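# Slide a drive sled from the shelf into the empty rack bay

## Task

Take a drive sled from the shelf and push it into the empty bay of the drive rack. Its front face must end up level with the fronts of the neighbouring drives, and it must be oriented the same way up as those drives. Then open the gripper and move the arm away. The sled has to stay seated by itself; if it only stays in place because the robot is holding it, the goal is not met.

## Robot and tools

Robot: two arms, left_arm (the robot's own left, on the +y side) and right_arm. Each has six joints plus a parallel gripper. Joint order for each arm: waist, shoulder, elbow, wrist pitch, wrist yaw, wrist roll. Stated ranges in radians: waist -2.880 to 2.880, shoulder 0.000 to 3.142, elbow 0.000 to 3.019, wrist pitch -1.693 to 1.571, wrist yaw -1.571 to 1.571, wrist roll -2.094 to 2.094. The real end of each joint may sit up to 0.019 rad either side of these numbers.

Scene frame: origin on the floor at the centre of the robot's foot, +x forward (the way the robot faces), +y toward the left arm, +z up, in metres. Only the floor height is known; shelf and rack heights must be read from the cameras. Arm names have nothing to do with left or right in an image.

Tool execute_actions, argument "actions": a list holding zero or one item. An empty list only reports the current state. An item with "rows" is a motion: "rows" is a list of 1 to 15 rows, and "steps" (1 to 15, default 15) is how many control steps of 1/30 s it runs. Each row is used for one step; if there are fewer rows than steps, the last row repeats. An item with only "steps" (up to 300) is a wait that sends nothing new. Optional "pictures" (true/false) chooses whether camera images come back; by default they do. A refused call moves nothing.

Each row is one list of 14 numbers covering both arms: left_arm waist, shoulder, elbow, wrist pitch, wrist yaw, wrist roll, opening, then the same seven for right_arm. Always send all 14, even if one arm should stay still (repeat its current values). Joint numbers are absolute target angles in radians, in the same convention as the Joint positions line, not offsets. Opening is an absolute command from -1 (closed) to +1 (fully open).

Limits: a call is refused if any joint target is more than 0.019 rad beyond its stated end and also further out than that joint's last reported angle. Targets beyond the true end are clipped to it, and the result then says "joint sent to its limit" (this may refer to an earlier motion still running). Joint speed is capped: each step, the target actually sent stays within a fixed lead of the measured angle (waist 0.264, shoulder 0.32, elbow 0.276, wrist pitch 0.33, wrist yaw 0.186, wrist roll 0.522 rad), and all of an arm's targets are shrunk toward the measured angles if they would put the gripper more than 70 mm from where it is. Large moves therefore take several calls.

Arms keep moving toward the last row sent while you think or wait, until all have nearly stopped or a step is HELD. HELD marks steps where some or all of your row was not sent. "joint command not followed" means a clearance check altered or blocked joint targets on some steps; the rest of the row was still applied.

Result lines: the state line gives, per arm, end_effector_position (metres, scene frame) and end_effector_quat_wxyz. That point lies between the finger pads, about 1 cm behind the fingertips; fingers point along the gripper's +z and close along its y. Printed positions may be off, more so at long reach. Joint positions and Joint velocities list each arm's joints (rad, rad/s) then the pad gap (m, m/s; 0.094 m fully open). grip_measured is the measured opening on the same -1..+1 scale as your command; each gripper may read off by about 1 mm. Joint torques follow Joint positions order without the gripper; they carry offsets, scaling, noise and friction, so treat them as rough hints of contact.

Gripping: to hold the sled, keep commanding an opening below grip_measured, roughly 0.03 below for a firm hold, less for a light one. Pads give about 50 to 62 N each, less on thin parts, with a short spike at first contact. Something may briefly pull on the held sled or nudge loose items, so grip firmly while carrying.

Motor heat: holding loads warms motors, even while idle. A MOTOR HOT line appears from 85 °C; at 100 °C the arm's motors and gripper let go until cooled (OVER-TEMPERATURE FAULT) and the arm drops. Avoid long holds under load.

Tool zoom_image: "camera" is one of cam_head_left, cam_head_right, cam_left_wrist, cam_right_wrist; "region" is [x0, y0, x1, y1] in pixels of that camera's last image (0,0 top-left), at most 504 by 504. All cameras are 672x504. Use it to check sled alignment and flushness.

Tool finished_scene, argument "scene": the current scene number. It ends the scene permanently and reports whether the goal was met; call it only once the sled is released, seated flush, right way up, and the gripper is clear.

Avoid: dropping the sled, slamming or forcing it hard into the bay, knocking anything off the shelf or out of the work area, and letting the two arms collide or push against each other.

Each tool is called after "Call:" by a JSON object that holds its "fn" and its "kwargs", one argument or row to a line.

## Session

I'll start by looking at the scene.

Call:
{"fn": "execute_actions", "kwargs": {
  "actions": []
}}

Scene clock: 0.00 s of 5400.00 s.
left_arm: end_effector_position=(+0.3853, +0.0141, +1.2551) grip_measured=-0.472 end_effector_quat_wxyz=(+0.060, +0.739, +0.616, +0.268) | right_arm: end_effector_position=(+0.6105, -0.1547, +1.4190) grip_measured=+1.000 end_effector_quat_wxyz=(+0.156, +0.169, +0.913, +0.337)
Joint positions: left_arm=[-0.126  1.65   1.221 -1.03  -0.657  0.892  0.025] | right_arm=[-0.574  1.603  1.616 -0.94  -0.411  0.669  0.094]
Joint velocities: left_arm=[-0.005  0.005  0.007 -0.017 -0.066  0.037 -0.   ] | right_arm=[ 0.005 -0.015 -0.002  0.002  0.007  0.007  0.   ]
Joint torques (N m, as the arm reports them, + toward a larger angle): no reading
Motor temperatures (°C, as the motors report them): left_arm=[30 28 29 30 28 30] | right_arm=[30 31 27 28 28 31]

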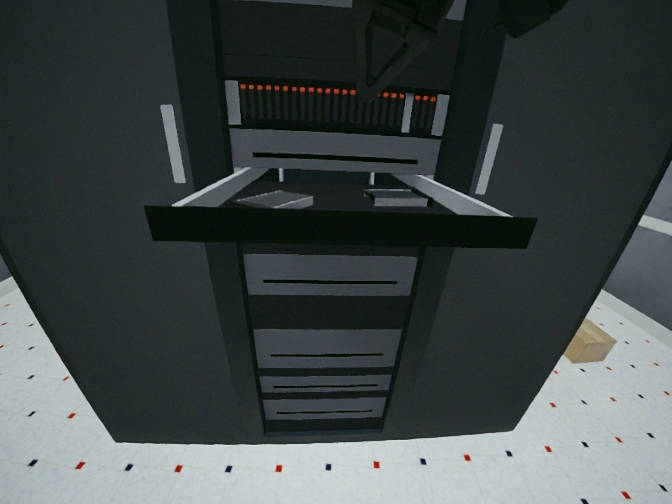

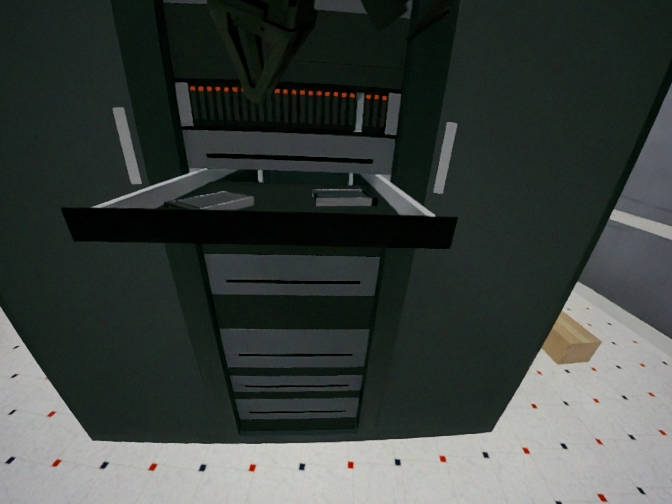

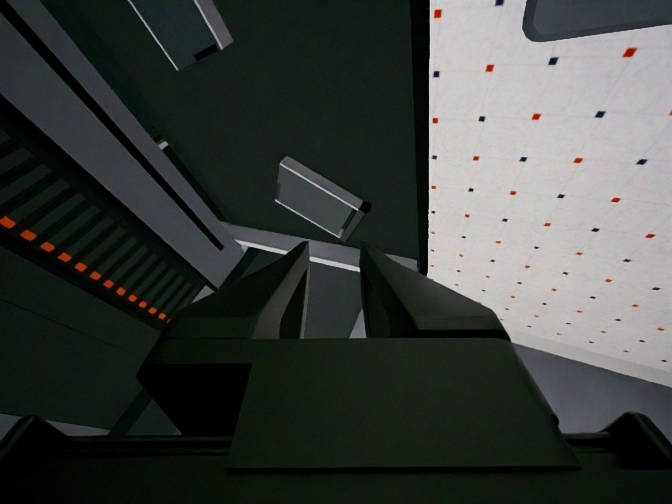

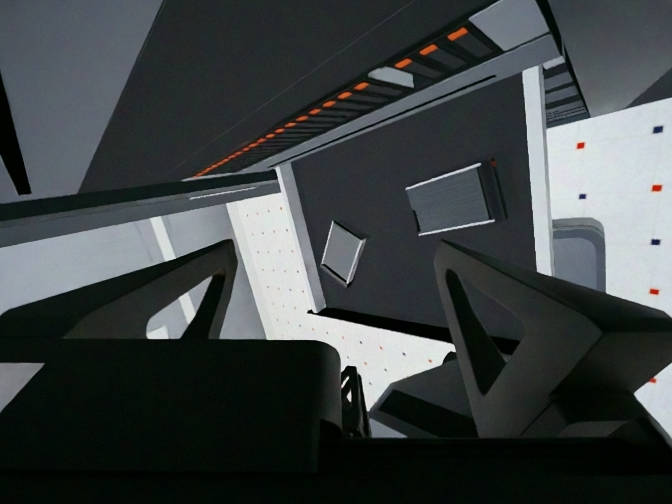

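Call:
{"fn": "zoom_image", "kwargs": {
  "camera": "cam_head_left",
  "region": [200, 60, 480, 260]
}}

Call:
{"fn": "zoom_image", "kwargs": {
  "camera": "cam_right_wrist",
  "region": [280, 20, 560, 300]
}}

Call:
{"fn": "zoom_image", "kwargs": {
  "camera": "cam_left_wrist",
  "region": [100, 0, 420, 280]
}}

Region (200, 60, 480, 260) of cam_head_left's 672x504 image, scaled by 1.800, with more detail than that image has; it fills the top 360 rows of this view, and the rest is white.

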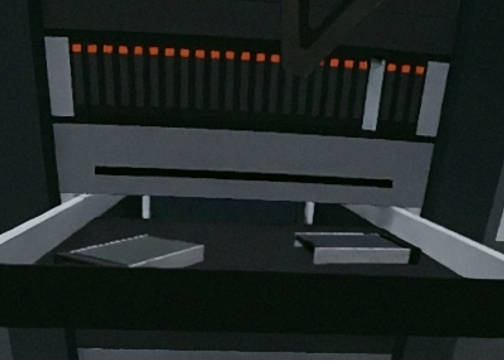

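Region (280, 20, 560, 300) of cam_right_wrist's 672x504 image, scaled by 1.800, with more detail than that image has.

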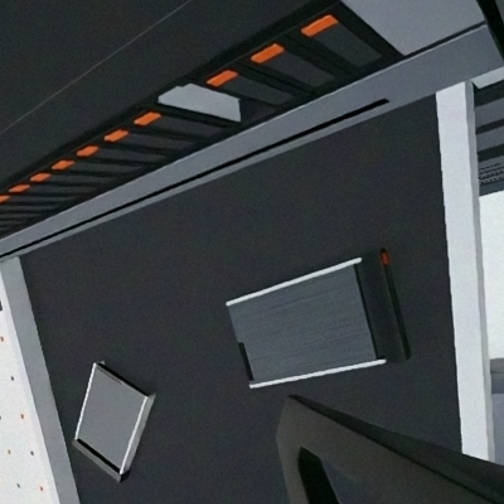

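Region (100, 0, 420, 280) of cam_left_wrist's 672x504 image, scaled by 1.575, with more detail than that image has; it fills the top 441 rows of this view, and the rest is white.

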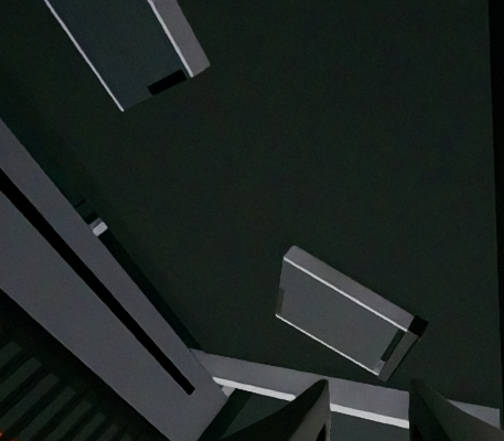

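Call:
{"fn": "execute_actions", "kwargs": {
  "actions": [
    {"rows": [[0.174, 1.65, 1.221, -1.03, -0.657, 0.892, -0.472, -0.374, 1.603, 1.616, -0.94, -0.411, 0.669, 1.0]], "steps": 15}
  ],
  "pictures": false
}}

Scene clock: 8.30 s of 5400.00 s.
left_arm: end_effector_position=(+0.4703, +0.1636, +1.2355) grip_measured=-0.472 end_effector_quat_wxyz=(-0.006, +0.627, +0.730, +0.273) | right_arm: end_effector_position=(+0.5513, -0.0255, +1.4341) grip_measured=+1.000 end_effector_quat_wxyz=(+0.123, +0.063, +0.922, +0.363)
Joint positions: left_arm=[ 0.221  1.65   1.218 -1.03  -0.658  0.892  0.025] | right_arm=[-0.345  1.603  1.616 -0.94  -0.412  0.669  0.094]
Joint velocities: left_arm=[-0.269  0.005 -0.017  0.007 -0.095 -0.037  0.   ] | right_arm=[-0.093 -0.015 -0.012 -0.017  0.037 -0.037  0.   ]
Joint torques (N m, as the arm reports them, + toward a larger angle): left_arm=[ -2.74 -14.11   7.94   0.68  -0.19  -0.07] | right_arm=[ -0.64 -12.13   9.67   1.08  -0.18  -0.15]
Motor temperatures (°C, as the motors report them): left_arm=[30 29 31 30 29 30] | right_arm=[30 32 30 28 28 31]
Steps of this call (steps 1 to 90: nothing new was sent; then 4.80 s passed at rest; steps 91 to 105: all 15 steps of this action). Readings (joint positions):
91: left_arm=[-0.118 1.650 1.221 -1.030 -0.655 0.892] | right_arm=[-0.568 1.603 1.616 -0.940 -0.409 0.669]
92: left_arm=[-0.104 1.650 1.220 -1.030 -0.654 0.892] | right_arm=[-0.559 1.603 1.616 -0.940 -0.408 0.669]
94: left_arm=[-0.046 1.650 1.219 -1.030 -0.654 0.892] | right_arm=[-0.520 1.603 1.616 -0.940 -0.408 0.669]
98: left_arm=[0.121 1.650 1.219 -1.030 -0.654 0.892] | right_arm=[-0.406 1.603 1.616 -0.940 -0.409 0.669]
105: the state above

Call:
{"fn": "execute_actions", "kwargs": {
  "actions": [
    {"steps": 20}
  ],
  "pictures": false
}}

Scene clock: 8.97 s of 5400.00 s.
left_arm: end_effector_position=(+0.4603, +0.1397, +1.2376) grip_measured=-0.472 end_effector_quat_wxyz=(+0.003, +0.645, +0.714, +0.273) | right_arm: end_effector_position=(+0.5561, -0.0337, +1.4330) grip_measured=+1.000 end_effector_quat_wxyz=(+0.125, +0.070, +0.921, +0.361)
Joint positions: left_arm=[ 0.169  1.65   1.217 -1.03  -0.658  0.892  0.025] | right_arm=[-0.361  1.603  1.616 -0.94  -0.412  0.669  0.094]
Joint velocities: left_arm=[-0.015 -0.005 -0.002  0.012 -0.022  0.051 -0.   ] | right_arm=[ 0.005 -0.015  0.007 -0.007  0.022  0.037  0.   ]
Joint torques (N m, as the arm reports them, + toward a larger angle): left_arm=[  0.08 -13.36   7.8    0.74  -0.19  -0.06] | right_arm=[ -0.02 -12.19   9.63   1.07  -0.2   -0.15]
Motor temperatures (°C, as the motors report them): left_arm=[30 29 31 30 29 30] | right_arm=[30 32 30 28 28 31]
Steps of this call (steps 1 to 20: the robot went on to your last target). Readings (joint positions):
1: left_arm=[0.211 1.650 1.218 -1.030 -0.658 0.892] | right_arm=[-0.349 1.603 1.616 -0.940 -0.412 0.669]
2: left_arm=[0.201 1.650 1.217 -1.030 -0.658 0.892] | right_arm=[-0.353 1.603 1.616 -0.940 -0.412 0.669]
4: left_arm=[0.182 1.650 1.217 -1.030 -0.658 0.892] | right_arm=[-0.358 1.603 1.616 -0.940 -0.412 0.669]
8: left_arm=[0.168 1.650 1.217 -1.030 -0.658 0.892] | right_arm=[-0.361 1.603 1.616 -0.940 -0.412 0.669]
20: the state above

Call:
{"fn": "execute_actions", "kwargs": {
  "actions": [
    {"rows": [[0.174, 1.65, 1.521, -1.03, -0.657, 0.892, -0.472, -0.374, 1.403, 1.616, -0.94, -0.411, 0.669, 1.0]], "steps": 15}
  ],
  "pictures": false
}}

Call:
{"fn": "execute_actions", "kwargs": {
  "actions": [
    {"steps": 25}
  ],
  "pictures": false
}}

Scene clock: 12.73 s of 5400.00 s.
left_arm: end_effector_position=(+0.5395, +0.0993, +1.3502) grip_measured=-0.472 end_effector_quat_wxyz=(+0.129, +0.598, +0.738, +0.286) | right_arm: end_effector_position=(+0.5064, -0.0716, +1.5690) grip_measured=+1.000 end_effector_quat_wxyz=(+0.223, +0.048, +0.884, +0.408)
Joint positions: left_arm=[ 0.169  1.648  1.491 -1.031 -0.658  0.892  0.025] | right_arm=[-0.361  1.357  1.606 -0.94  -0.412  0.669  0.094]
Joint velocities: left_arm=[-0.015 -0.005 -0.002 -0.012  0.066 -0.022 -0.   ] | right_arm=[-0.005 -0.083 -0.002  0.007 -0.051  0.007  0.   ]
Joint torques (N m, as the arm reports them, + toward a larger angle): left_arm=[ -0.63 -14.59  10.49   1.08  -0.13  -0.1 ] | right_arm=[-0.57 -5.75 10.5   1.39 -0.16 -0.16]
Motor temperatures (°C, as the motors report them): left_arm=[30 29 32 30 29 30] | right_arm=[30 33 30 28 28 31]
Steps of this call (steps 1 to 15: the robot went on to your last target; steps 16 to 90: nothing new was sent; then 0.27 s passed at rest; steps 91 to 105: all 15 steps of this action). Readings (joint positions):
91: left_arm=[0.169 1.650 1.224 -1.031 -0.658 0.892] | right_arm=[-0.361 1.597 1.616 -0.940 -0.412 0.669]
92: left_arm=[0.169 1.654 1.239 -1.031 -0.658 0.892] | right_arm=[-0.361 1.590 1.611 -0.940 -0.412 0.669]
94: left_arm=[0.169 1.662 1.289 -1.031 -0.658 0.892] | right_arm=[-0.361 1.561 1.606 -0.940 -0.412 0.669]
98: left_arm=[0.169 1.664 1.407 -1.031 -0.658 0.892] | right_arm=[-0.361 1.473 1.606 -0.940 -0.412 0.669]
105: the state above

Scene clock: 13.57 s of 5400.00 s.
left_arm: end_effector_position=(+0.5395, +0.0993, +1.3500) grip_measured=-0.472 end_effector_quat_wxyz=(+0.129, +0.598, +0.738, +0.286) | right_arm: end_effector_position=(+0.5166, -0.0644, +1.5463) grip_measured=+1.000 end_effector_quat_wxyz=(+0.206, +0.052, +0.891, +0.400)
Joint positions: left_arm=[ 0.169  1.648  1.491 -1.031 -0.658  0.892  0.025] | right_arm=[-0.361  1.399  1.606 -0.94  -0.412  0.669  0.094]
Joint velocities: left_arm=[-0.005  0.005 -0.002  0.012 -0.037 -0.066  0.   ] | right_arm=[ 0.005 -0.005  0.007 -0.007  0.022  0.037  0.   ]
Joint torques (N m, as the arm reports them, + toward a larger angle): left_arm=[ -0.52 -15.06  10.67   1.1   -0.15  -0.12] | right_arm=[-0.49 -9.3  10.52  1.35 -0.17 -0.16]
Motor temperatures (°C, as the motors report them): left_arm=[30 29 32 30 29 30] | right_arm=[30 33 30 28 28 31]
Steps of this call (steps 1 to 25: the robot went on to your last target). Readings (joint positions):
1: left_arm=[0.169 1.648 1.491 -1.031 -0.658 0.892] | right_arm=[-0.361 1.357 1.606 -0.940 -0.412 0.669]
2: left_arm=[0.169 1.648 1.491 -1.031 -0.658 0.892] | right_arm=[-0.361 1.359 1.606 -0.940 -0.412 0.669]
4: left_arm=[0.169 1.648 1.491 -1.031 -0.658 0.892] | right_arm=[-0.361 1.368 1.606 -0.940 -0.412 0.669]
8: left_arm=[0.169 1.648 1.491 -1.031 -0.658 0.892] | right_arm=[-0.361 1.389 1.606 -0.940 -0.412 0.669]
25: the state above

Call:
{"fn": "execute_actions", "kwargs": {
  "actions": [
    {"rows": [[0.174, 1.65, 1.521, -0.63, -0.657, 0.892, -0.472, -0.374, 1.403, 1.316, -0.94, -0.411, 0.669, 1.0]], "steps": 15}
  ],
  "pictures": false
}}

Call:
{"fn": "execute_actions", "kwargs": {
  "actions": [
    {"steps": 25}
  ],
  "pictures": false
}}

Scene clock: 19.73 s of 5400.00 s.
left_arm: end_effector_position=(+0.5956, +0.0645, +1.3832) grip_measured=-0.472 end_effector_quat_wxyz=(+0.289, +0.518, +0.748, +0.296) | right_arm: end_effector_position=(+0.4641, -0.0684, +1.3785) grip_measured=+1.000 end_effector_quat_wxyz=(+0.071, +0.081, +0.937, +0.333)
Joint positions: left_arm=[ 0.169  1.655  1.485 -0.659 -0.658  0.892  0.025] | right_arm=[-0.361  1.423  1.304 -0.935 -0.412  0.669  0.094]
Joint velocities: left_arm=[ 0.005  0.015 -0.002 -0.002 -0.037  0.037 -0.001] | right_arm=[-0.015 -0.054  0.017 -0.007 -0.022 -0.022  0.   ]
Joint torques (N m, as the arm reports them, + toward a larger angle): left_arm=[ -0.47 -16.41  11.67   2.64  -0.07  -0.11] | right_arm=[ -0.51 -10.6   10.29   0.67  -0.2   -0.16]
Motor temperatures (°C, as the motors report them): left_arm=[30 30 33 30 29 30] | right_arm=[30 33 31 28 28 31]
Steps of this call (steps 1 to 15: the robot went on to your last target; steps 16 to 90: nothing new was sent; then 2.67 s passed at rest; steps 91 to 105: all 15 steps of this action). Readings (joint positions):
91: left_arm=[0.169 1.648 1.488 -0.986 -0.658 0.892] | right_arm=[-0.361 1.397 1.591 -0.936 -0.412 0.669]
92: left_arm=[0.169 1.649 1.485 -0.889 -0.658 0.892] | right_arm=[-0.361 1.385 1.561 -0.931 -0.412 0.669]
94: left_arm=[0.169 1.655 1.485 -0.734 -0.658 0.892] | right_arm=[-0.361 1.369 1.482 -0.931 -0.412 0.669]
98: left_arm=[0.169 1.655 1.485 -0.661 -0.658 0.892] | right_arm=[-0.361 1.379 1.342 -0.932 -0.412 0.669]
105: the state above

Scene clock: 20.57 s of 5400.00 s.
left_arm: end_effector_position=(+0.5956, +0.0645, +1.3832) grip_measured=-0.472 end_effector_quat_wxyz=(+0.289, +0.518, +0.748, +0.296) | right_arm: end_effector_position=(+0.4635, -0.0691, +1.3821) grip_measured=+1.000 end_effector_quat_wxyz=(+0.074, +0.081, +0.936, +0.335)
Joint positions: left_arm=[ 0.169  1.655  1.485 -0.659 -0.658  0.892  0.025] | right_arm=[-0.361  1.416  1.304 -0.935 -0.412  0.669  0.094]
Joint velocities: left_arm=[ 0.005 -0.015  0.007 -0.017 -0.007  0.007 -0.   ] | right_arm=[-0.005 -0.024  0.007 -0.002  0.022  0.066  0.   ]
Joint torques (N m, as the arm reports them, + toward a larger angle): left_arm=[ -0.89 -16.11  11.61   2.77  -0.05  -0.14] | right_arm=[ -0.48 -10.15  10.26   0.66  -0.2   -0.15]
Motor temperatures (°C, as the motors report them): left_arm=[30 30 34 30 29 30] | right_arm=[30 33 31 28 28 31]
Steps of this call (steps 1 to 15: the robot went on to your last target; steps 16 to 25: nothing new was sent). Readings (joint positions):
1: left_arm=[0.169 1.655 1.485 -0.659 -0.658 0.892] | right_arm=[-0.361 1.422 1.304 -0.935 -0.412 0.669]
2: left_arm=[0.169 1.655 1.485 -0.659 -0.658 0.892] | right_arm=[-0.361 1.420 1.304 -0.935 -0.412 0.669]
4: left_arm=[0.169 1.655 1.485 -0.659 -0.658 0.892] | right_arm=[-0.361 1.418 1.304 -0.935 -0.412 0.669]
8: left_arm=[0.169 1.655 1.485 -0.659 -0.658 0.892] | right_arm=[-0.361 1.416 1.304 -0.935 -0.412 0.669]
25: the state above
All arms were judged still, so your last target was given up. Only a new action makes them travel on or press farther. Fingers that are still opening or closing keep moving.

Call:
{"fn": "execute_actions", "kwargs": {
  "actions": [
    {"rows": [[0.3, 1.62, 1.49, -0.68, -0.657, 0.892, -0.472, -0.39, 1.55, 1.47, -1.07, -0.3, 0.669, 1.0],[0.4, 1.58, 1.46, -0.72, -0.657, 0.892, -0.472, -0.40, 1.65, 1.6, -1.17, -0.22, 0.669, 1.0],[0.5, 1.55, 1.43, -0.76, -0.657, 0.892, -0.472, -0.41, 1.75, 1.72, -1.27, -0.14, 0.669, 1.0],[0.6, 1.5, 1.4, -0.8, -0.657, 0.892, -0.472, -0.43, 1.85, 1.84, -1.37, -0.06, 0.669, 1.0],[0.6, 1.5, 1.4, -0.8, -0.657, 0.892, -0.472, -0.44, 1.95, 1.96, -1.46, 0.02, 0.669, 1.0],[0.6, 1.5, 1.4, -0.8, -0.657, 0.892, -0.472, -0.452, 2.022, 2.06, -1.541, 0.099, 0.669, 1.0]], "steps": 15}
  ],
  "pictures": false
}}

Call:
{"fn": "execute_actions", "kwargs": {
  "actions": [
    {"steps": 45}
  ]
}}

Scene clock: 34.57 s of 5400.00 s.
left_arm: end_effector_position=(+0.6042, +0.3424, +1.3590) grip_measured=-0.472 end_effector_quat_wxyz=(+0.155, +0.381, +0.845, +0.342) | right_arm: end_effector_position=(+0.5991, -0.1360, +1.2696) grip_measured=+1.000 end_effector_quat_wxyz=(-0.026, +0.160, +0.987, -0.013)
Joint positions: left_arm=[ 0.599  1.548  1.39  -0.773 -0.656  0.892  0.025] | right_arm=[-0.427  2.029  1.979 -1.532  0.1    0.68   0.094]
Joint velocities: left_arm=[ 0.874 -0.308 -0.066 -0.198 -0.066  0.022  0.   ] | right_arm=[-0.015  0.044  0.002 -0.007 -0.066 -0.11   0.   ]
Joint torques (N m, as the arm reports them, + toward a larger angle): left_arm=[ -4.04 -17.32   9.64   1.    -0.2   -0.16] | right_arm=[ -0.63 -17.21  14.4   -0.58   0.04  -0.09]
Motor temperatures (°C, as the motors report them): left_arm=[30 30 36 30 29 30] | right_arm=[30 33 33 28 29 31]
Steps of this call (steps 1 to 90: nothing new was sent; then 10.50 s passed at rest; steps 91 to 105: all 15 steps of this action). Readings (joint positions):
91: left_arm=[0.175 1.654 1.485 -0.659 -0.657 0.892] | right_arm=[-0.361 1.424 1.316 -0.960 -0.364 0.669]
92: left_arm=[0.183 1.653 1.483 -0.660 -0.655 0.892] | right_arm=[-0.361 1.450 1.358 -1.022 -0.295 0.669]
94: left_arm=[0.221 1.643 1.468 -0.673 -0.655 0.892] | right_arm=[-0.370 1.544 1.483 -1.144 -0.174 0.669]
98: left_arm=[0.342 1.607 1.422 -0.713 -0.655 0.892] | right_arm=[-0.400 1.774 1.726 -1.378 0.041 0.669]
105: the state above

Scene clock: 36.07 s of 5400.00 s.
left_arm: end_effector_position=(+0.5970, +0.3446, +1.3833) grip_measured=-0.472 end_effector_quat_wxyz=(+0.170, +0.374, +0.843, +0.347) | right_arm: end_effector_position=(+0.5984, -0.1362, +1.2705) grip_measured=+1.000 end_effector_quat_wxyz=(-0.027, +0.158, +0.987, -0.014)
Joint positions: left_arm=[ 0.596  1.503  1.388 -0.782 -0.658  0.892  0.025] | right_arm=[-0.427  2.029  1.981 -1.538  0.099  0.677  0.094]
Joint velocities: left_arm=[-0.005  0.005 -0.012 -0.017 -0.037 -0.095  0.001] | right_arm=[-0.024  0.005 -0.027  0.012 -0.081 -0.081  0.   ]
Joint torques (N m, as the arm reports them, + toward a larger angle): left_arm=[ -0.12 -14.14   9.72   0.88  -0.11  -0.16] | right_arm=[ -0.58 -16.92  14.33  -0.38   0.06  -0.17]
Motor temperatures (°C, as the motors report them): left_arm=[30 30 36 30 29 30] | right_arm=[30 33 33 28 29 31]
Steps of this call (steps 1 to 30: the robot went on to your last target; steps 31 to 45: nothing new was sent). Readings (joint positions):
1: left_arm=[0.625 1.538 1.389 -0.778 -0.657 0.892] | right_arm=[-0.427 2.029 1.979 -1.534 0.100 0.677]
2: left_arm=[0.642 1.529 1.389 -0.780 -0.658 0.892] | right_arm=[-0.427 2.029 1.980 -1.535 0.100 0.677]
4: left_arm=[0.652 1.513 1.389 -0.781 -0.658 0.892] | right_arm=[-0.427 2.029 1.981 -1.537 0.099 0.677]
8: left_arm=[0.623 1.503 1.389 -0.781 -0.658 0.892] | right_arm=[-0.427 2.029 1.981 -1.538 0.099 0.677]
45: the state above
All arms were judged still, so your last target was given up. Only a new action makes them travel on or press farther. Fingers that are still opening or closing keep moving.

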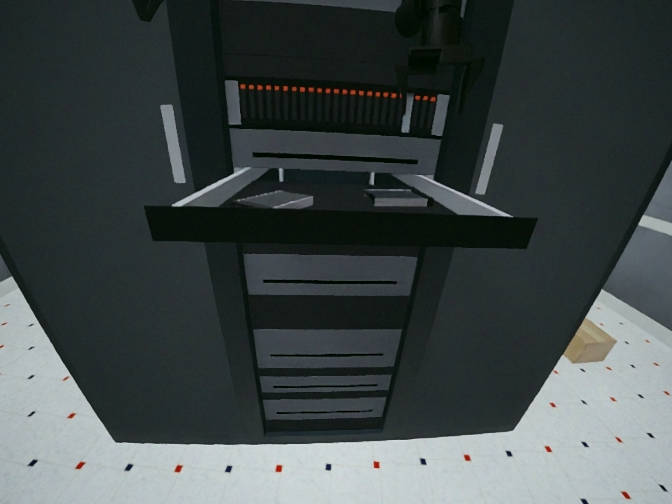

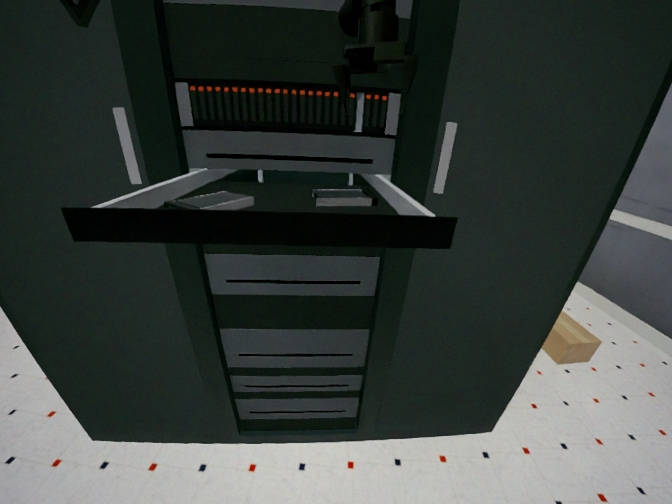

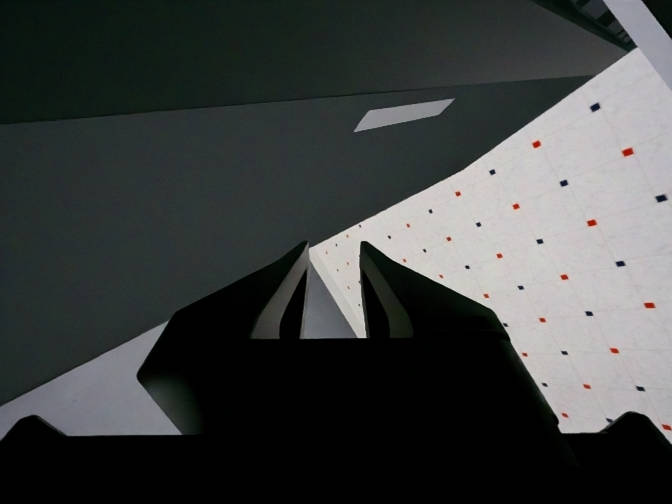

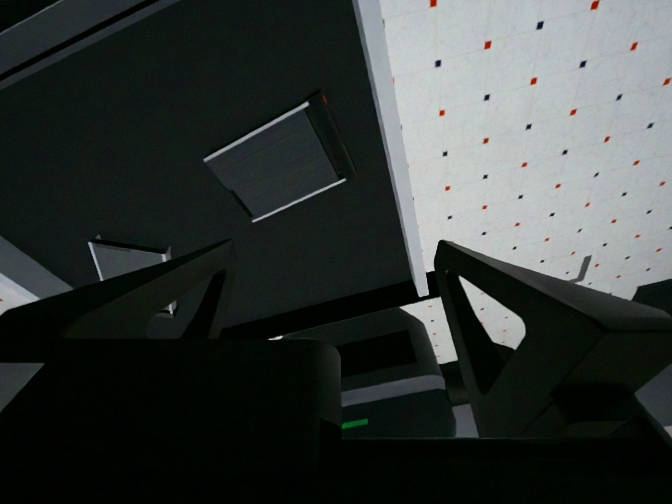

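Call:
{"fn": "execute_actions", "kwargs": {
  "actions": [
    {"rows": [[0.6, 1.5, 1.4, -0.8, -0.657, 0.892, -0.472, -0.42, 2.09, 2.16, -1.56, 0.1, 0.68, 1.0],[0.6, 1.5, 1.4, -0.8, -0.657, 0.892, -0.472, -0.41, 2.15, 2.26, -1.58, 0.1, 0.69, 1.0],[0.6, 1.5, 1.4, -0.8, -0.657, 0.892, -0.472, -0.40, 2.215, 2.37, -1.597, 0.1, 0.70, 1.0]], "steps": 15}
  ],
  "pictures": false
}}

Call:
{"fn": "execute_actions", "kwargs": {
  "actions": [
    {"steps": 30}
  ]
}}

Scene clock: 43.80 s of 5400.00 s.
left_arm: end_effector_position=(+0.5970, +0.3446, +1.3833) grip_measured=-0.472 end_effector_quat_wxyz=(+0.170, +0.374, +0.843, +0.347) | right_arm: end_effector_position=(+0.5962, -0.0861, +1.2971) grip_measured=+1.000 end_effector_quat_wxyz=(-0.043, +0.178, +0.983, -0.020)
Joint positions: left_arm=[ 0.596  1.503  1.388 -0.782 -0.658  0.892  0.025] | right_arm=[-0.352  2.112  2.175 -1.688  0.088  0.795  0.094]
Joint velocities: left_arm=[-0.005 -0.005  0.002  0.007  0.007 -0.037 -0.   ] | right_arm=[ 0.005 -0.015 -0.022 -0.007  0.007  0.007  0.   ]
Joint torques (N m, as the arm reports them, + toward a larger angle): left_arm=[ -0.52 -13.95   9.67   0.68  -0.12  -0.11] | right_arm=[ -2.5  -10.68  22.65   3.47   0.59  -0.89]
Motor temperatures (°C, as the motors report them): left_arm=[30 30 36 30 29 30] | right_arm=[30 34 36 28 29 31]
Steps of this call (steps 1 to 90: nothing new was sent; then 4.23 s passed at rest; steps 91 to 105: all 15 steps of this action). Readings (joint positions):
91: left_arm=[0.596 1.503 1.388 -0.782 -0.658 0.892] | right_arm=[-0.427 2.033 1.992 -1.545 0.098 0.679]
92: left_arm=[0.596 1.503 1.388 -0.782 -0.658 0.892] | right_arm=[-0.425 2.046 2.016 -1.579 0.095 0.695]
94: left_arm=[0.596 1.503 1.388 -0.782 -0.658 0.892] | right_arm=[-0.411 2.065 2.062 -1.650 0.099 0.700]
98: left_arm=[0.596 1.503 1.388 -0.782 -0.658 0.892] | right_arm=[-0.360 2.105 2.163 -1.688 0.089 0.753]
105: the state above

Scene clock: 44.80 s of 5400.00 s.
left_arm: end_effector_position=(+0.5970, +0.3446, +1.3833) grip_measured=-0.472 end_effector_quat_wxyz=(+0.170, +0.374, +0.843, +0.347) | right_arm: end_effector_position=(+0.5962, -0.0861, +1.2971) grip_measured=+1.000 end_effector_quat_wxyz=(-0.043, +0.178, +0.983, -0.020)
Joint positions: left_arm=[ 0.596  1.503  1.388 -0.782 -0.658  0.892  0.025] | right_arm=[-0.352  2.112  2.175 -1.688  0.088  0.795  0.094]
Joint velocities: left_arm=[-0.024 -0.005 -0.012  0.022  0.081  0.022 -0.   ] | right_arm=[-0.015 -0.015  0.012 -0.002 -0.022 -0.007  0.   ]
Joint torques (N m, as the arm reports them, + toward a larger angle): left_arm=[ -0.09 -14.3    9.73   0.86  -0.08  -0.12] | right_arm=[ -2.46 -10.67  22.65   3.48   0.59  -0.89]
Motor temperatures (°C, as the motors report them): left_arm=[30 30 36 30 29 30] | right_arm=[30 34 37 28 29 31]
Steps of this call (steps 1 to 15: the robot went on to your last target; steps 16 to 30: nothing new was sent). Readings (joint positions):
1: left_arm=[0.596 1.503 1.388 -0.782 -0.658 0.892] | right_arm=[-0.352 2.112 2.175 -1.688 0.088 0.795]
2: left_arm=[0.596 1.503 1.388 -0.782 -0.658 0.892] | right_arm=[-0.352 2.112 2.175 -1.688 0.088 0.795]
4: left_arm=[0.596 1.503 1.388 -0.782 -0.658 0.892] | right_arm=[-0.352 2.112 2.175 -1.688 0.088 0.795]
8: left_arm=[0.596 1.503 1.388 -0.782 -0.658 0.892] | right_arm=[-0.352 2.112 2.175 -1.688 0.088 0.795]
30: the state above
All arms were judged still, so your last target was given up. Only a new action makes them travel on or press farther. Fingers that are still opening or closing keep moving.

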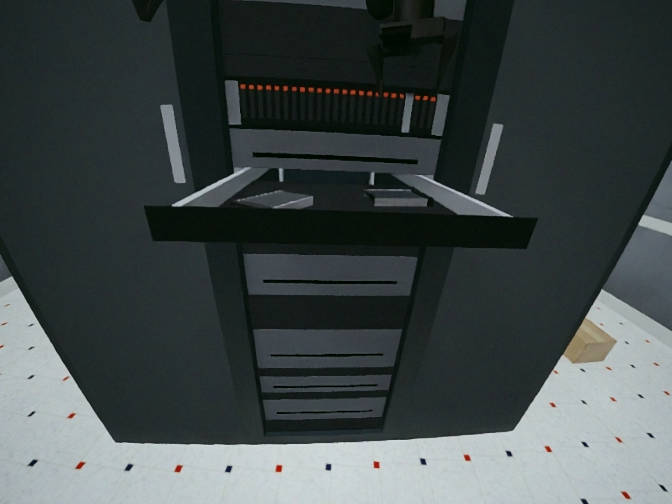

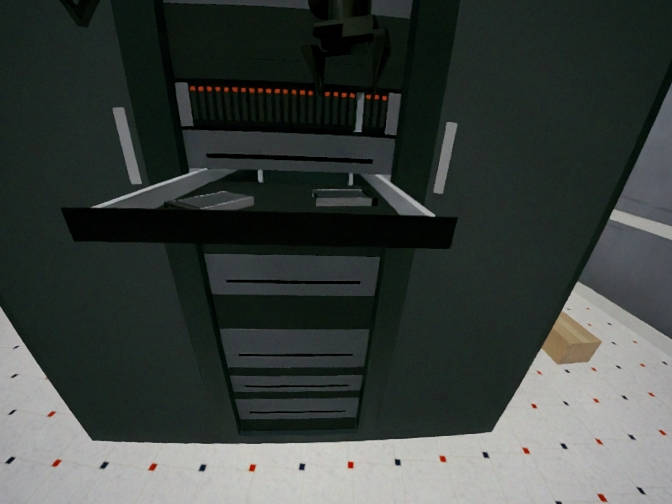

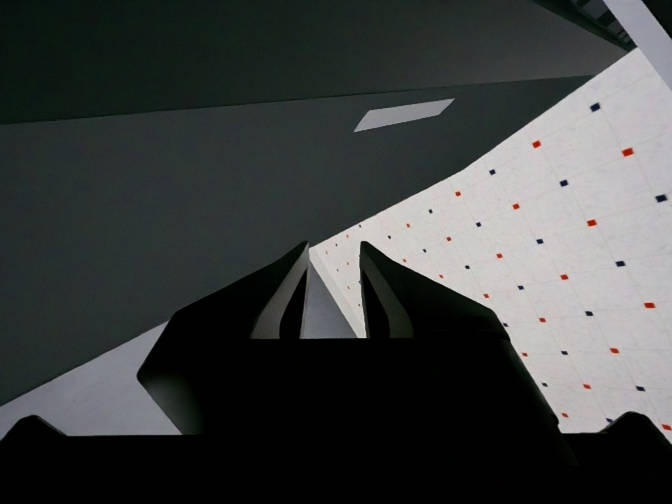

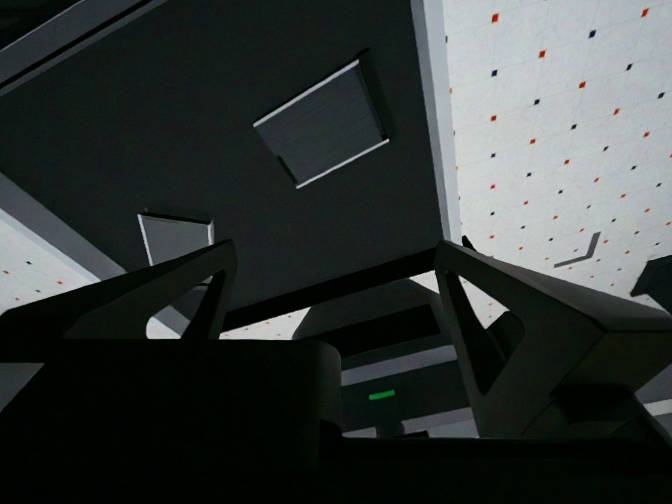

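Call:
{"fn": "execute_actions", "kwargs": {
  "actions": [
    {"rows": [[0.6, 1.5, 1.4, -0.8, -0.657, 0.892, -0.472, -0.34, 2.03, 2.05, -1.6, 0.1, 0.8, 1.0],[0.6, 1.5, 1.4, -0.8, -0.657, 0.892, -0.472, -0.32, 1.92, 1.88, -1.5, 0.1, 0.8, 1.0],[0.6, 1.5, 1.4, -0.8, -0.657, 0.892, -0.472, -0.30, 1.814, 1.72, -1.424, 0.105, 0.80, 1.0]], "steps": 15}
  ],
  "pictures": false
}}

Call:
{"fn": "execute_actions", "kwargs": {
  "actions": [
    {"steps": 30}
  ]
}}

Scene clock: 46.63 s of 5400.00 s.
left_arm: end_effector_position=(+0.5970, +0.3446, +1.3833) grip_measured=-0.472 end_effector_quat_wxyz=(+0.170, +0.374, +0.843, +0.347) | right_arm: end_effector_position=(+0.5168, -0.0991, +1.3118) grip_measured=+1.000 end_effector_quat_wxyz=(+0.004, +0.163, +0.987, +0.006)
Joint positions: left_arm=[ 0.596  1.503  1.388 -0.782 -0.658  0.892  0.025] | right_arm=[-0.307  1.795  1.712 -1.44   0.102  0.798  0.094]
Joint velocities: left_arm=[ 0.015  0.005 -0.002 -0.017 -0.037 -0.007  0.   ] | right_arm=[-0.005  0.015  0.007  0.012  0.007 -0.051  0.   ]
Joint torques (N m, as the arm reports them, + toward a larger angle): left_arm=[  0.04 -14.43   9.72   0.79  -0.13  -0.11] | right_arm=[  1.89 -12.5    9.31   0.48   0.2   -0.09]
Motor temperatures (°C, as the motors report them): left_arm=[30 30 36 30 29 30] | right_arm=[30 34 38 28 29 31]
Steps of this call (steps 1 to 40: nothing new was sent; steps 41 to 55: all 15 steps of this action). Readings (joint positions):
41: left_arm=[0.596 1.503 1.388 -0.782 -0.658 0.892] | right_arm=[-0.348 2.101 2.151 -1.678 0.090 0.798]
42: left_arm=[0.596 1.503 1.388 -0.782 -0.658 0.892] | right_arm=[-0.347 2.070 2.084 -1.628 0.095 0.798]
44: left_arm=[0.596 1.503 1.388 -0.782 -0.658 0.892] | right_arm=[-0.341 1.969 1.886 -1.509 0.100 0.798]
48: left_arm=[0.596 1.503 1.388 -0.782 -0.658 0.892] | right_arm=[-0.321 1.838 1.712 -1.468 0.101 0.798]
55: the state above

Scene clock: 47.63 s of 5400.00 s.
left_arm: end_effector_position=(+0.5970, +0.3446, +1.3833) grip_measured=-0.472 end_effector_quat_wxyz=(+0.170, +0.374, +0.843, +0.347) | right_arm: end_effector_position=(+0.5170, -0.0988, +1.3103) grip_measured=+1.000 end_effector_quat_wxyz=(+0.003, +0.163, +0.987, +0.006)
Joint positions: left_arm=[ 0.596  1.503  1.388 -0.782 -0.658  0.892  0.025] | right_arm=[-0.307  1.798  1.712 -1.439  0.102  0.798  0.094]
Joint velocities: left_arm=[ 0.005  0.005 -0.002 -0.012 -0.051  0.007 -0.   ] | right_arm=[-0.005  0.005 -0.002  0.012 -0.022  0.081  0.   ]
Joint torques (N m, as the arm reports them, + toward a larger angle): left_arm=[  0.26 -13.96   9.71   0.74  -0.1   -0.14] | right_arm=[  1.9  -12.76   9.3    0.57   0.21  -0.08]
Motor temperatures (°C, as the motors report them): left_arm=[30 30 36 30 29 30] | right_arm=[30 34 38 28 29 31]
Steps of this call (steps 1 to 15: the robot went on to your last target; steps 16 to 30: nothing new was sent). Readings (joint positions):
1: left_arm=[0.596 1.503 1.388 -0.782 -0.658 0.892] | right_arm=[-0.307 1.796 1.712 -1.440 0.102 0.798]
2: left_arm=[0.596 1.503 1.388 -0.782 -0.658 0.892] | right_arm=[-0.307 1.797 1.712 -1.439 0.102 0.798]
4: left_arm=[0.596 1.503 1.388 -0.782 -0.658 0.892] | right_arm=[-0.307 1.798 1.712 -1.439 0.102 0.798]
8: left_arm=[0.596 1.503 1.388 -0.782 -0.658 0.892] | right_arm=[-0.307 1.798 1.712 -1.439 0.102 0.798]
30: the state above
All arms were judged still, so your last target was given up. Only a new action makes them travel on or press farther. Fingers that are still opening or closing keep moving.

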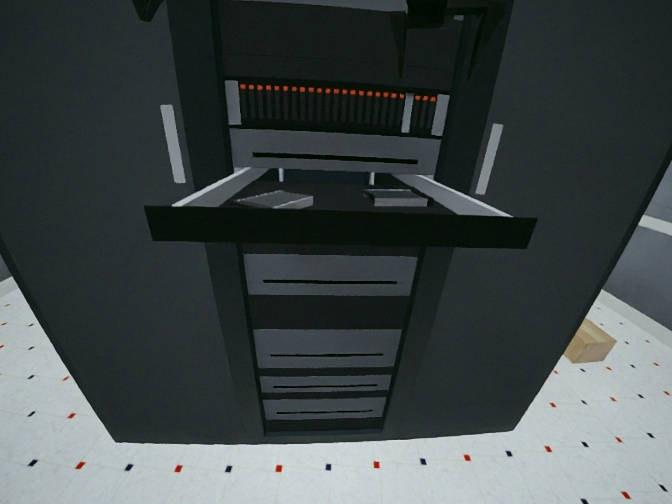

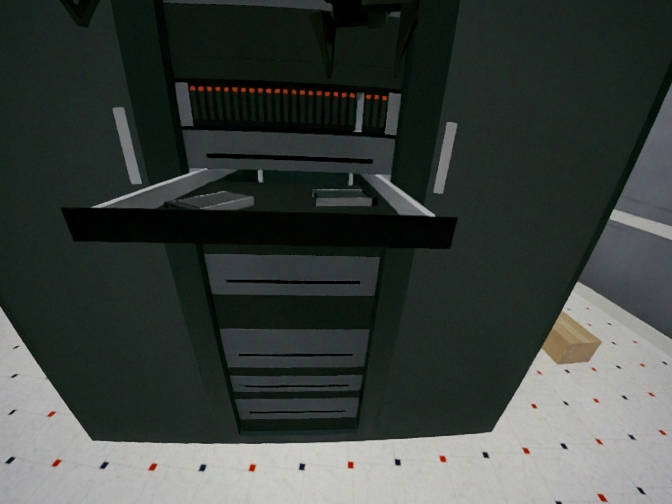

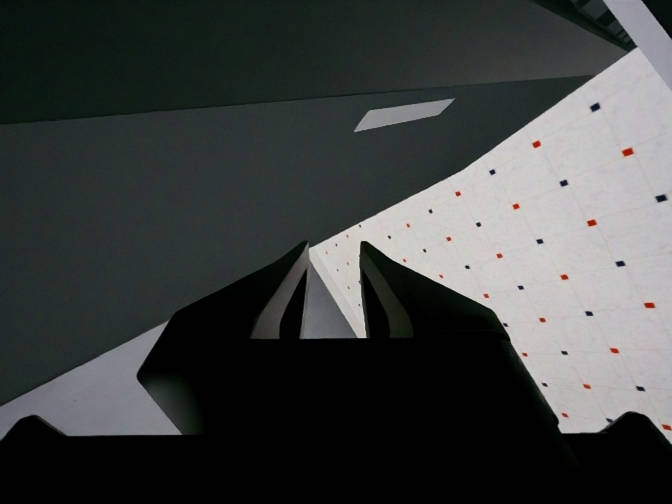

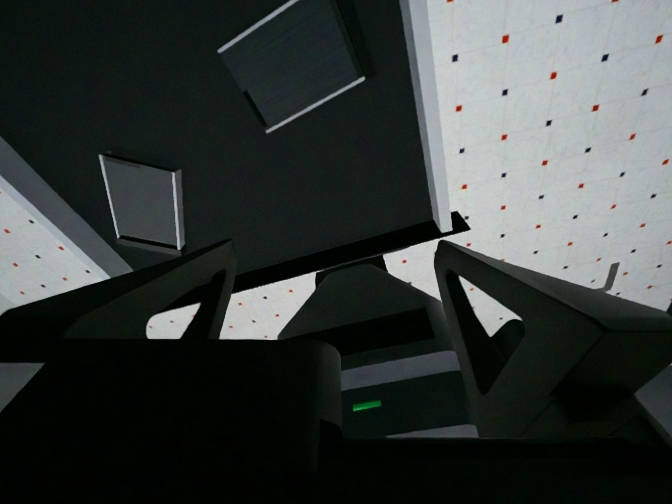

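Call:
{"fn": "execute_actions", "kwargs": {
  "actions": [
    {"rows": [[0.6, 1.5, 1.4, -0.8, -0.657, 0.892, -0.472, -0.40, 1.80, 1.72, -1.42, -0.1, 0.4, 1.0],[0.6, 1.5, 1.4, -0.8, -0.657, 0.892, -0.472, -0.45, 1.82, 1.72, -1.40, -0.2, 0.0, 1.0],[0.6, 1.5, 1.4, -0.8, -0.657, 0.892, -0.472, -0.5, 1.84, 1.72, -1.38, -0.3, -0.4, 1.0],[0.6, 1.5, 1.4, -0.8, -0.657, 0.892, -0.472, -0.55, 1.86, 1.72, -1.36, -0.45, -0.8, 1.0],[0.6, 1.5, 1.4, -0.8, -0.657, 0.892, -0.472, -0.6, 1.88, 1.72, -1.34, -0.6, -1.2, 1.0],[0.6, 1.5, 1.4, -0.8, -0.657, 0.892, -0.472, -0.65, 1.9, 1.72, -1.32, -0.75, -1.6, 1.0],[0.6, 1.5, 1.4, -0.8, -0.657, 0.892, -0.472, -0.7, 1.92, 1.72, -1.30, -0.835, -1.735, 1.0]], "steps": 15}
  ],
  "pictures": false
}}

Call:
{"fn": "execute_actions", "kwargs": {
  "actions": [
    {"rows": [[0.6, 1.5, 1.4, -0.8, -0.657, 0.892, -0.472, -0.72, 1.97, 1.735, -1.29, -0.835, -1.735, 1.0],[0.6, 1.5, 1.4, -0.8, -0.657, 0.892, -0.472, -0.74, 2.02, 1.75, -1.285, -0.835, -1.735, 1.0],[0.6, 1.5, 1.4, -0.8, -0.657, 0.892, -0.472, -0.755, 2.07, 1.765, -1.28, -0.835, -1.735, 1.0],[0.6, 1.5, 1.4, -0.8, -0.657, 0.892, -0.472, -0.766, 2.116, 1.775, -1.275, -0.835, -1.735, 1.0]], "steps": 15}
  ],
  "pictures": false
}}

Call:
{"fn": "execute_actions", "kwargs": {
  "actions": [
    {"steps": 30}
  ]
}}

Scene clock: 66.27 s of 5400.00 s.
left_arm: end_effector_position=(+0.5970, +0.3446, +1.3833) grip_measured=-0.472 end_effector_quat_wxyz=(+0.170, +0.374, +0.843, +0.347) | right_arm: end_effector_position=(+0.5769, -0.1582, +1.2976) grip_measured=+1.000 end_effector_quat_wxyz=(+0.032, -0.174, +0.880, +0.440)
Joint positions: left_arm=[ 0.596  1.503  1.388 -0.782 -0.658  0.892  0.025] | right_arm=[-0.685  1.889  1.692 -1.337 -0.825 -0.311  0.094]
Joint velocities: left_arm=[-0.005  0.005 -0.002 -0.002 -0.007 -0.081 -0.001] | right_arm=[-0.22   0.249 -0.09  -0.007 -0.022 -2.703  0.   ]
Joint torques (N m, as the arm reports them, + toward a larger angle): left_arm=[ -0.47 -14.17   9.71   0.8   -0.06  -0.1 ] | right_arm=[  0.72 -14.1   10.82   1.43  -0.87  -0.44]
Motor temperatures (°C, as the motors report them): left_arm=[30 31 36 30 29 30] | right_arm=[31 34 36 28 29 31]
Steps of this call (steps 1 to 90: nothing new was sent; then 15.13 s passed at rest; steps 91 to 105: all 15 steps of this action). Readings (joint positions):
91: left_arm=[0.596 1.503 1.388 -0.782 -0.658 0.892] | right_arm=[-0.314 1.798 1.712 -1.439 0.018 0.743]
92: left_arm=[0.596 1.503 1.388 -0.782 -0.658 0.892] | right_arm=[-0.326 1.798 1.712 -1.435 -0.086 0.650]
94: left_arm=[0.596 1.503 1.388 -0.782 -0.658 0.892] | right_arm=[-0.366 1.801 1.712 -1.418 -0.239 0.497]
98: left_arm=[0.596 1.503 1.388 -0.782 -0.658 0.892] | right_arm=[-0.490 1.822 1.712 -1.378 -0.439 0.300]
105: the state above

Scene clock: 66.77 s of 5400.00 s.
left_arm: end_effector_position=(+0.5970, +0.3446, +1.3833) grip_measured=-0.472 end_effector_quat_wxyz=(+0.170, +0.374, +0.843, +0.347) | right_arm: end_effector_position=(+0.5784, -0.1651, +1.2881) grip_measured=+1.000 end_effector_quat_wxyz=(+0.234, -0.566, +0.695, +0.375)
Joint positions: left_arm=[ 0.596  1.503  1.388 -0.782 -0.658  0.892  0.025] | right_arm=[-0.699  1.902  1.687 -1.337 -0.83  -1.308  0.094]
Joint velocities: left_arm=[-0.015 -0.015 -0.012 -0.002  0.037 -0.022  0.001] | right_arm=[ 0.005 -0.005  0.002  0.007 -0.022 -1.59   0.   ]
Joint torques (N m, as the arm reports them, + toward a larger angle): left_arm=[ -0.45 -14.3    9.78   0.91  -0.09  -0.1 ] | right_arm=[-2.63 -6.54 12.29  1.37 -0.75 -0.18]
Motor temperatures (°C, as the motors report them): left_arm=[30 31 36 30 29 30] | right_arm=[30 34 36 28 29 31]
Steps of this call (steps 1 to 15: all 15 steps of this action). Readings (joint positions):
1: left_arm=[0.596 1.503 1.388 -0.782 -0.658 0.892] | right_arm=[-0.694 1.899 1.690 -1.337 -0.826 -0.404]
2: left_arm=[0.596 1.503 1.388 -0.782 -0.658 0.892] | right_arm=[-0.698 1.902 1.688 -1.337 -0.827 -0.501]
4: left_arm=[0.596 1.503 1.388 -0.782 -0.658 0.892] | right_arm=[-0.699 1.902 1.687 -1.337 -0.829 -0.648]
8: left_arm=[0.596 1.503 1.388 -0.782 -0.658 0.892] | right_arm=[-0.699 1.902 1.687 -1.337 -0.830 -0.889]
15: the state above

Scene clock: 67.77 s of 5400.00 s.
left_arm: end_effector_position=(+0.5970, +0.3446, +1.3833) grip_measured=-0.472 end_effector_quat_wxyz=(+0.170, +0.374, +0.843, +0.347) | right_arm: end_effector_position=(+0.5784, -0.1651, +1.2881) grip_measured=+1.000 end_effector_quat_wxyz=(+0.305, -0.694, +0.568, +0.321)
Joint positions: left_arm=[ 0.596  1.503  1.388 -0.782 -0.658  0.892  0.025] | right_arm=[-0.699  1.902  1.687 -1.337 -0.83  -1.712  0.094]
Joint velocities: left_arm=[-0.005 -0.024  0.012 -0.012  0.007  0.066  0.   ] | right_arm=[-0.005 -0.005 -0.012 -0.012  0.022 -0.037  0.   ]
Joint torques (N m, as the arm reports them, + toward a larger angle): left_arm=[  0.   -13.65   9.72   0.85  -0.08  -0.12] | right_arm=[-2.63 -6.42 12.25  1.32 -0.75 -0.16]
Motor temperatures (°C, as the motors report them): left_arm=[30 31 36 30 29 30] | right_arm=[30 34 36 28 29 31]
Steps of this call (steps 1 to 30: the robot went on to your last target). Readings (joint positions):
1: left_arm=[0.596 1.503 1.388 -0.782 -0.658 0.892] | right_arm=[-0.699 1.902 1.687 -1.337 -0.830 -1.359]
2: left_arm=[0.596 1.503 1.388 -0.782 -0.658 0.892] | right_arm=[-0.699 1.902 1.687 -1.337 -0.830 -1.403]
4: left_arm=[0.596 1.503 1.388 -0.782 -0.658 0.892] | right_arm=[-0.699 1.902 1.687 -1.337 -0.830 -1.476]
8: left_arm=[0.596 1.503 1.388 -0.782 -0.658 0.892] | right_arm=[-0.699 1.902 1.687 -1.337 -0.830 -1.576]
30: the state above

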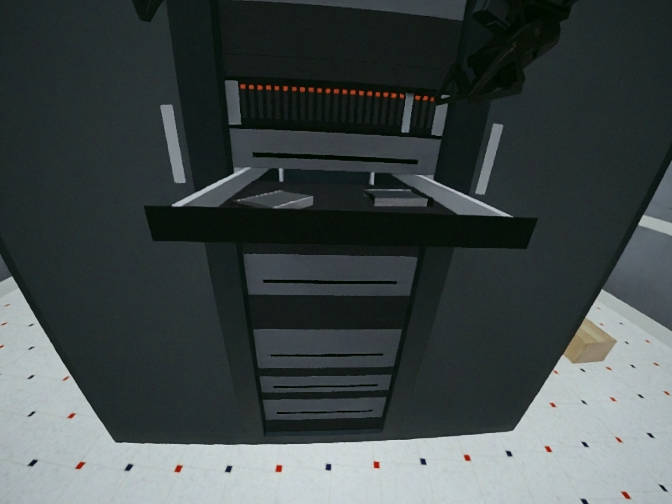

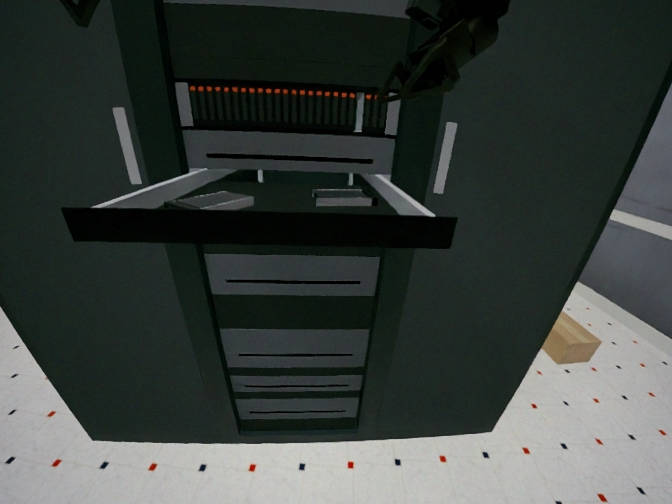

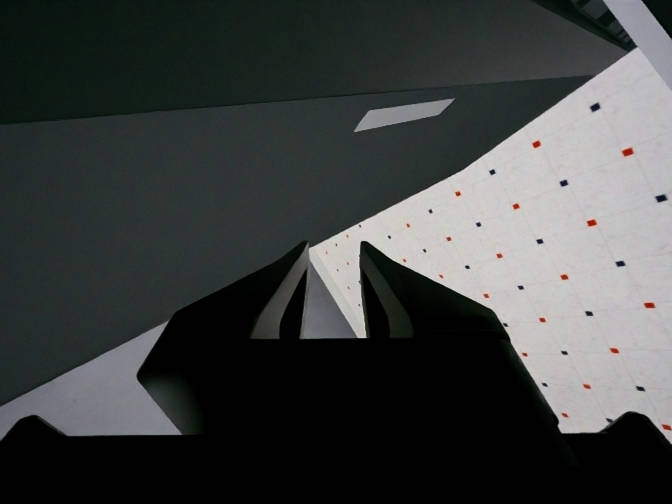

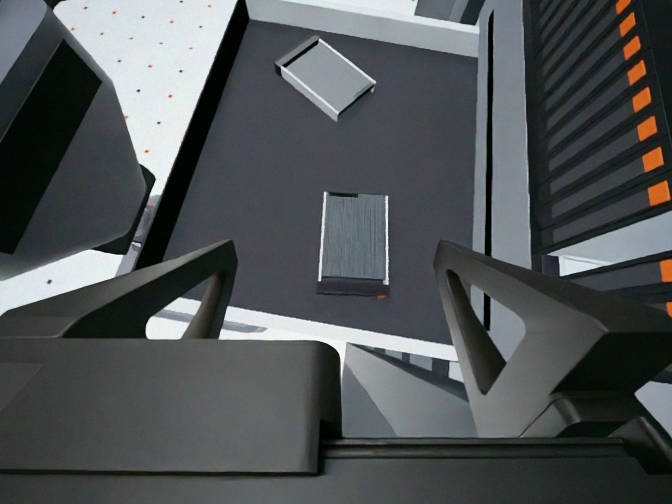

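Call:
{"fn": "execute_actions", "kwargs": {
  "actions": [
    {"rows": [[0.5, 1.55, 1.42, -0.9, -0.55, 0.88, 0.0, -0.72, 1.82, 1.6, -1.28, -0.83, -1.72, 1.0],[0.4, 1.6, 1.46, -1.0, -0.45, 0.86, 0.5, -0.74, 1.74, 1.5, -1.2, -0.83, -1.72, 1.0],[0.3, 1.66, 1.5, -1.1, -0.35, 0.84, 1.0, -0.76, 1.66, 1.4, -1.1, -0.83, -1.72, 1.0],[0.2, 1.72, 1.55, -1.2, -0.25, 0.82, 1.0, -0.78, 1.58, 1.3, -1.0, -0.83, -1.72, 1.0],[0.137, 1.8, 1.62, -1.3, -0.15, 0.8, 1.0, -0.8, 1.5, 1.2, -0.9, -0.83, -1.72, 1.0]], "steps": 15}
  ],
  "pictures": false
}}

Call:
{"fn": "execute_actions", "kwargs": {
  "actions": [
    {"steps": 25}
  ],
  "pictures": false
}}

Scene clock: 74.97 s of 5400.00 s.
left_arm: end_effector_position=(+0.4780, +0.0528, +1.2472) grip_measured=+1.000 end_effector_quat_wxyz=(+0.015, +0.652, +0.757, +0.028) | right_arm: end_effector_position=(+0.4968, -0.2275, +1.3326) grip_measured=+1.000 end_effector_quat_wxyz=(+0.423, -0.703, +0.546, +0.170)
Joint positions: left_arm=[ 0.197  1.794  1.518 -1.234 -0.163  0.843  0.094] | right_arm=[-0.804  1.455  1.188 -0.917 -0.83  -1.719  0.094]
Joint velocities: left_arm=[-1.04   0.62   0.457 -0.745  0.256 -0.183  0.   ] | right_arm=[-0.024  0.112 -0.007 -0.012  0.007  0.037  0.   ]
Joint torques (N m, as the arm reports them, + toward a larger angle): left_arm=[ -0.75 -18.86  13.16   0.15   0.22  -0.18] | right_arm=[ 0.57 -7.43  9.47  1.08 -0.58 -0.07]
Motor temperatures (°C, as the motors report them): left_arm=[30 31 36 30 29 30] | right_arm=[30 34 37 28 29 31]
Steps of this call (steps 1 to 15: the robot went on to your last target; steps 16 to 90: nothing new was sent; then 3.70 s passed at rest; steps 91 to 105: all 15 steps of this action). Readings (joint positions):
91: left_arm=[0.593 1.505 1.390 -0.798 -0.614 0.892] | right_arm=[-0.699 1.891 1.673 -1.329 -0.831 -1.719]
92: left_arm=[0.585 1.508 1.394 -0.830 -0.567 0.891] | right_arm=[-0.701 1.873 1.634 -1.293 -0.831 -1.719]
94: left_arm=[0.546 1.526 1.398 -0.895 -0.494 0.887] | right_arm=[-0.713 1.785 1.481 -1.166 -0.832 -1.719]
98: left_arm=[0.435 1.622 1.447 -1.041 -0.348 0.874] | right_arm=[-0.772 1.560 1.205 -0.973 -0.830 -1.719]
105: the state above

Scene clock: 75.80 s of 5400.00 s.
left_arm: end_effector_position=(+0.4668, +0.0231, +1.2550) grip_measured=+1.000 end_effector_quat_wxyz=(+0.009, +0.663, +0.749, +0.020) | right_arm: end_effector_position=(+0.4991, -0.2262, +1.3150) grip_measured=+1.000 end_effector_quat_wxyz=(+0.413, -0.700, +0.553, +0.184)
Joint positions: left_arm=[ 0.145  1.82   1.569 -1.281 -0.149  0.815  0.094] | right_arm=[-0.804  1.493  1.188 -0.917 -0.83  -1.719  0.094]
Joint velocities: left_arm=[-0.015 -0.005  0.002 -0.007 -0.007 -0.037  0.   ] | right_arm=[-0.015  0.005 -0.007 -0.017 -0.022 -0.007  0.   ]
Joint torques (N m, as the arm reports them, + toward a larger angle): left_arm=[ -1.35 -18.47  11.63   0.03   0.11  -0.2 ] | right_arm=[ 0.77 -9.45  9.29  1.   -0.59 -0.08]
Motor temperatures (°C, as the motors report them): left_arm=[30 31 36 30 29 30] | right_arm=[30 34 36 28 29 31]
Steps of this call (steps 1 to 25: the robot went on to your last target). Readings (joint positions):
1: left_arm=[0.164 1.812 1.532 -1.254 -0.156 0.838] | right_arm=[-0.804 1.460 1.188 -0.917 -0.830 -1.719]
2: left_arm=[0.135 1.823 1.542 -1.264 -0.152 0.833] | right_arm=[-0.804 1.466 1.188 -0.917 -0.830 -1.719]
4: left_arm=[0.095 1.830 1.550 -1.274 -0.150 0.828] | right_arm=[-0.804 1.479 1.188 -0.917 -0.830 -1.719]
8: left_arm=[0.090 1.826 1.563 -1.281 -0.149 0.822] | right_arm=[-0.804 1.493 1.188 -0.917 -0.830 -1.719]
25: the state above


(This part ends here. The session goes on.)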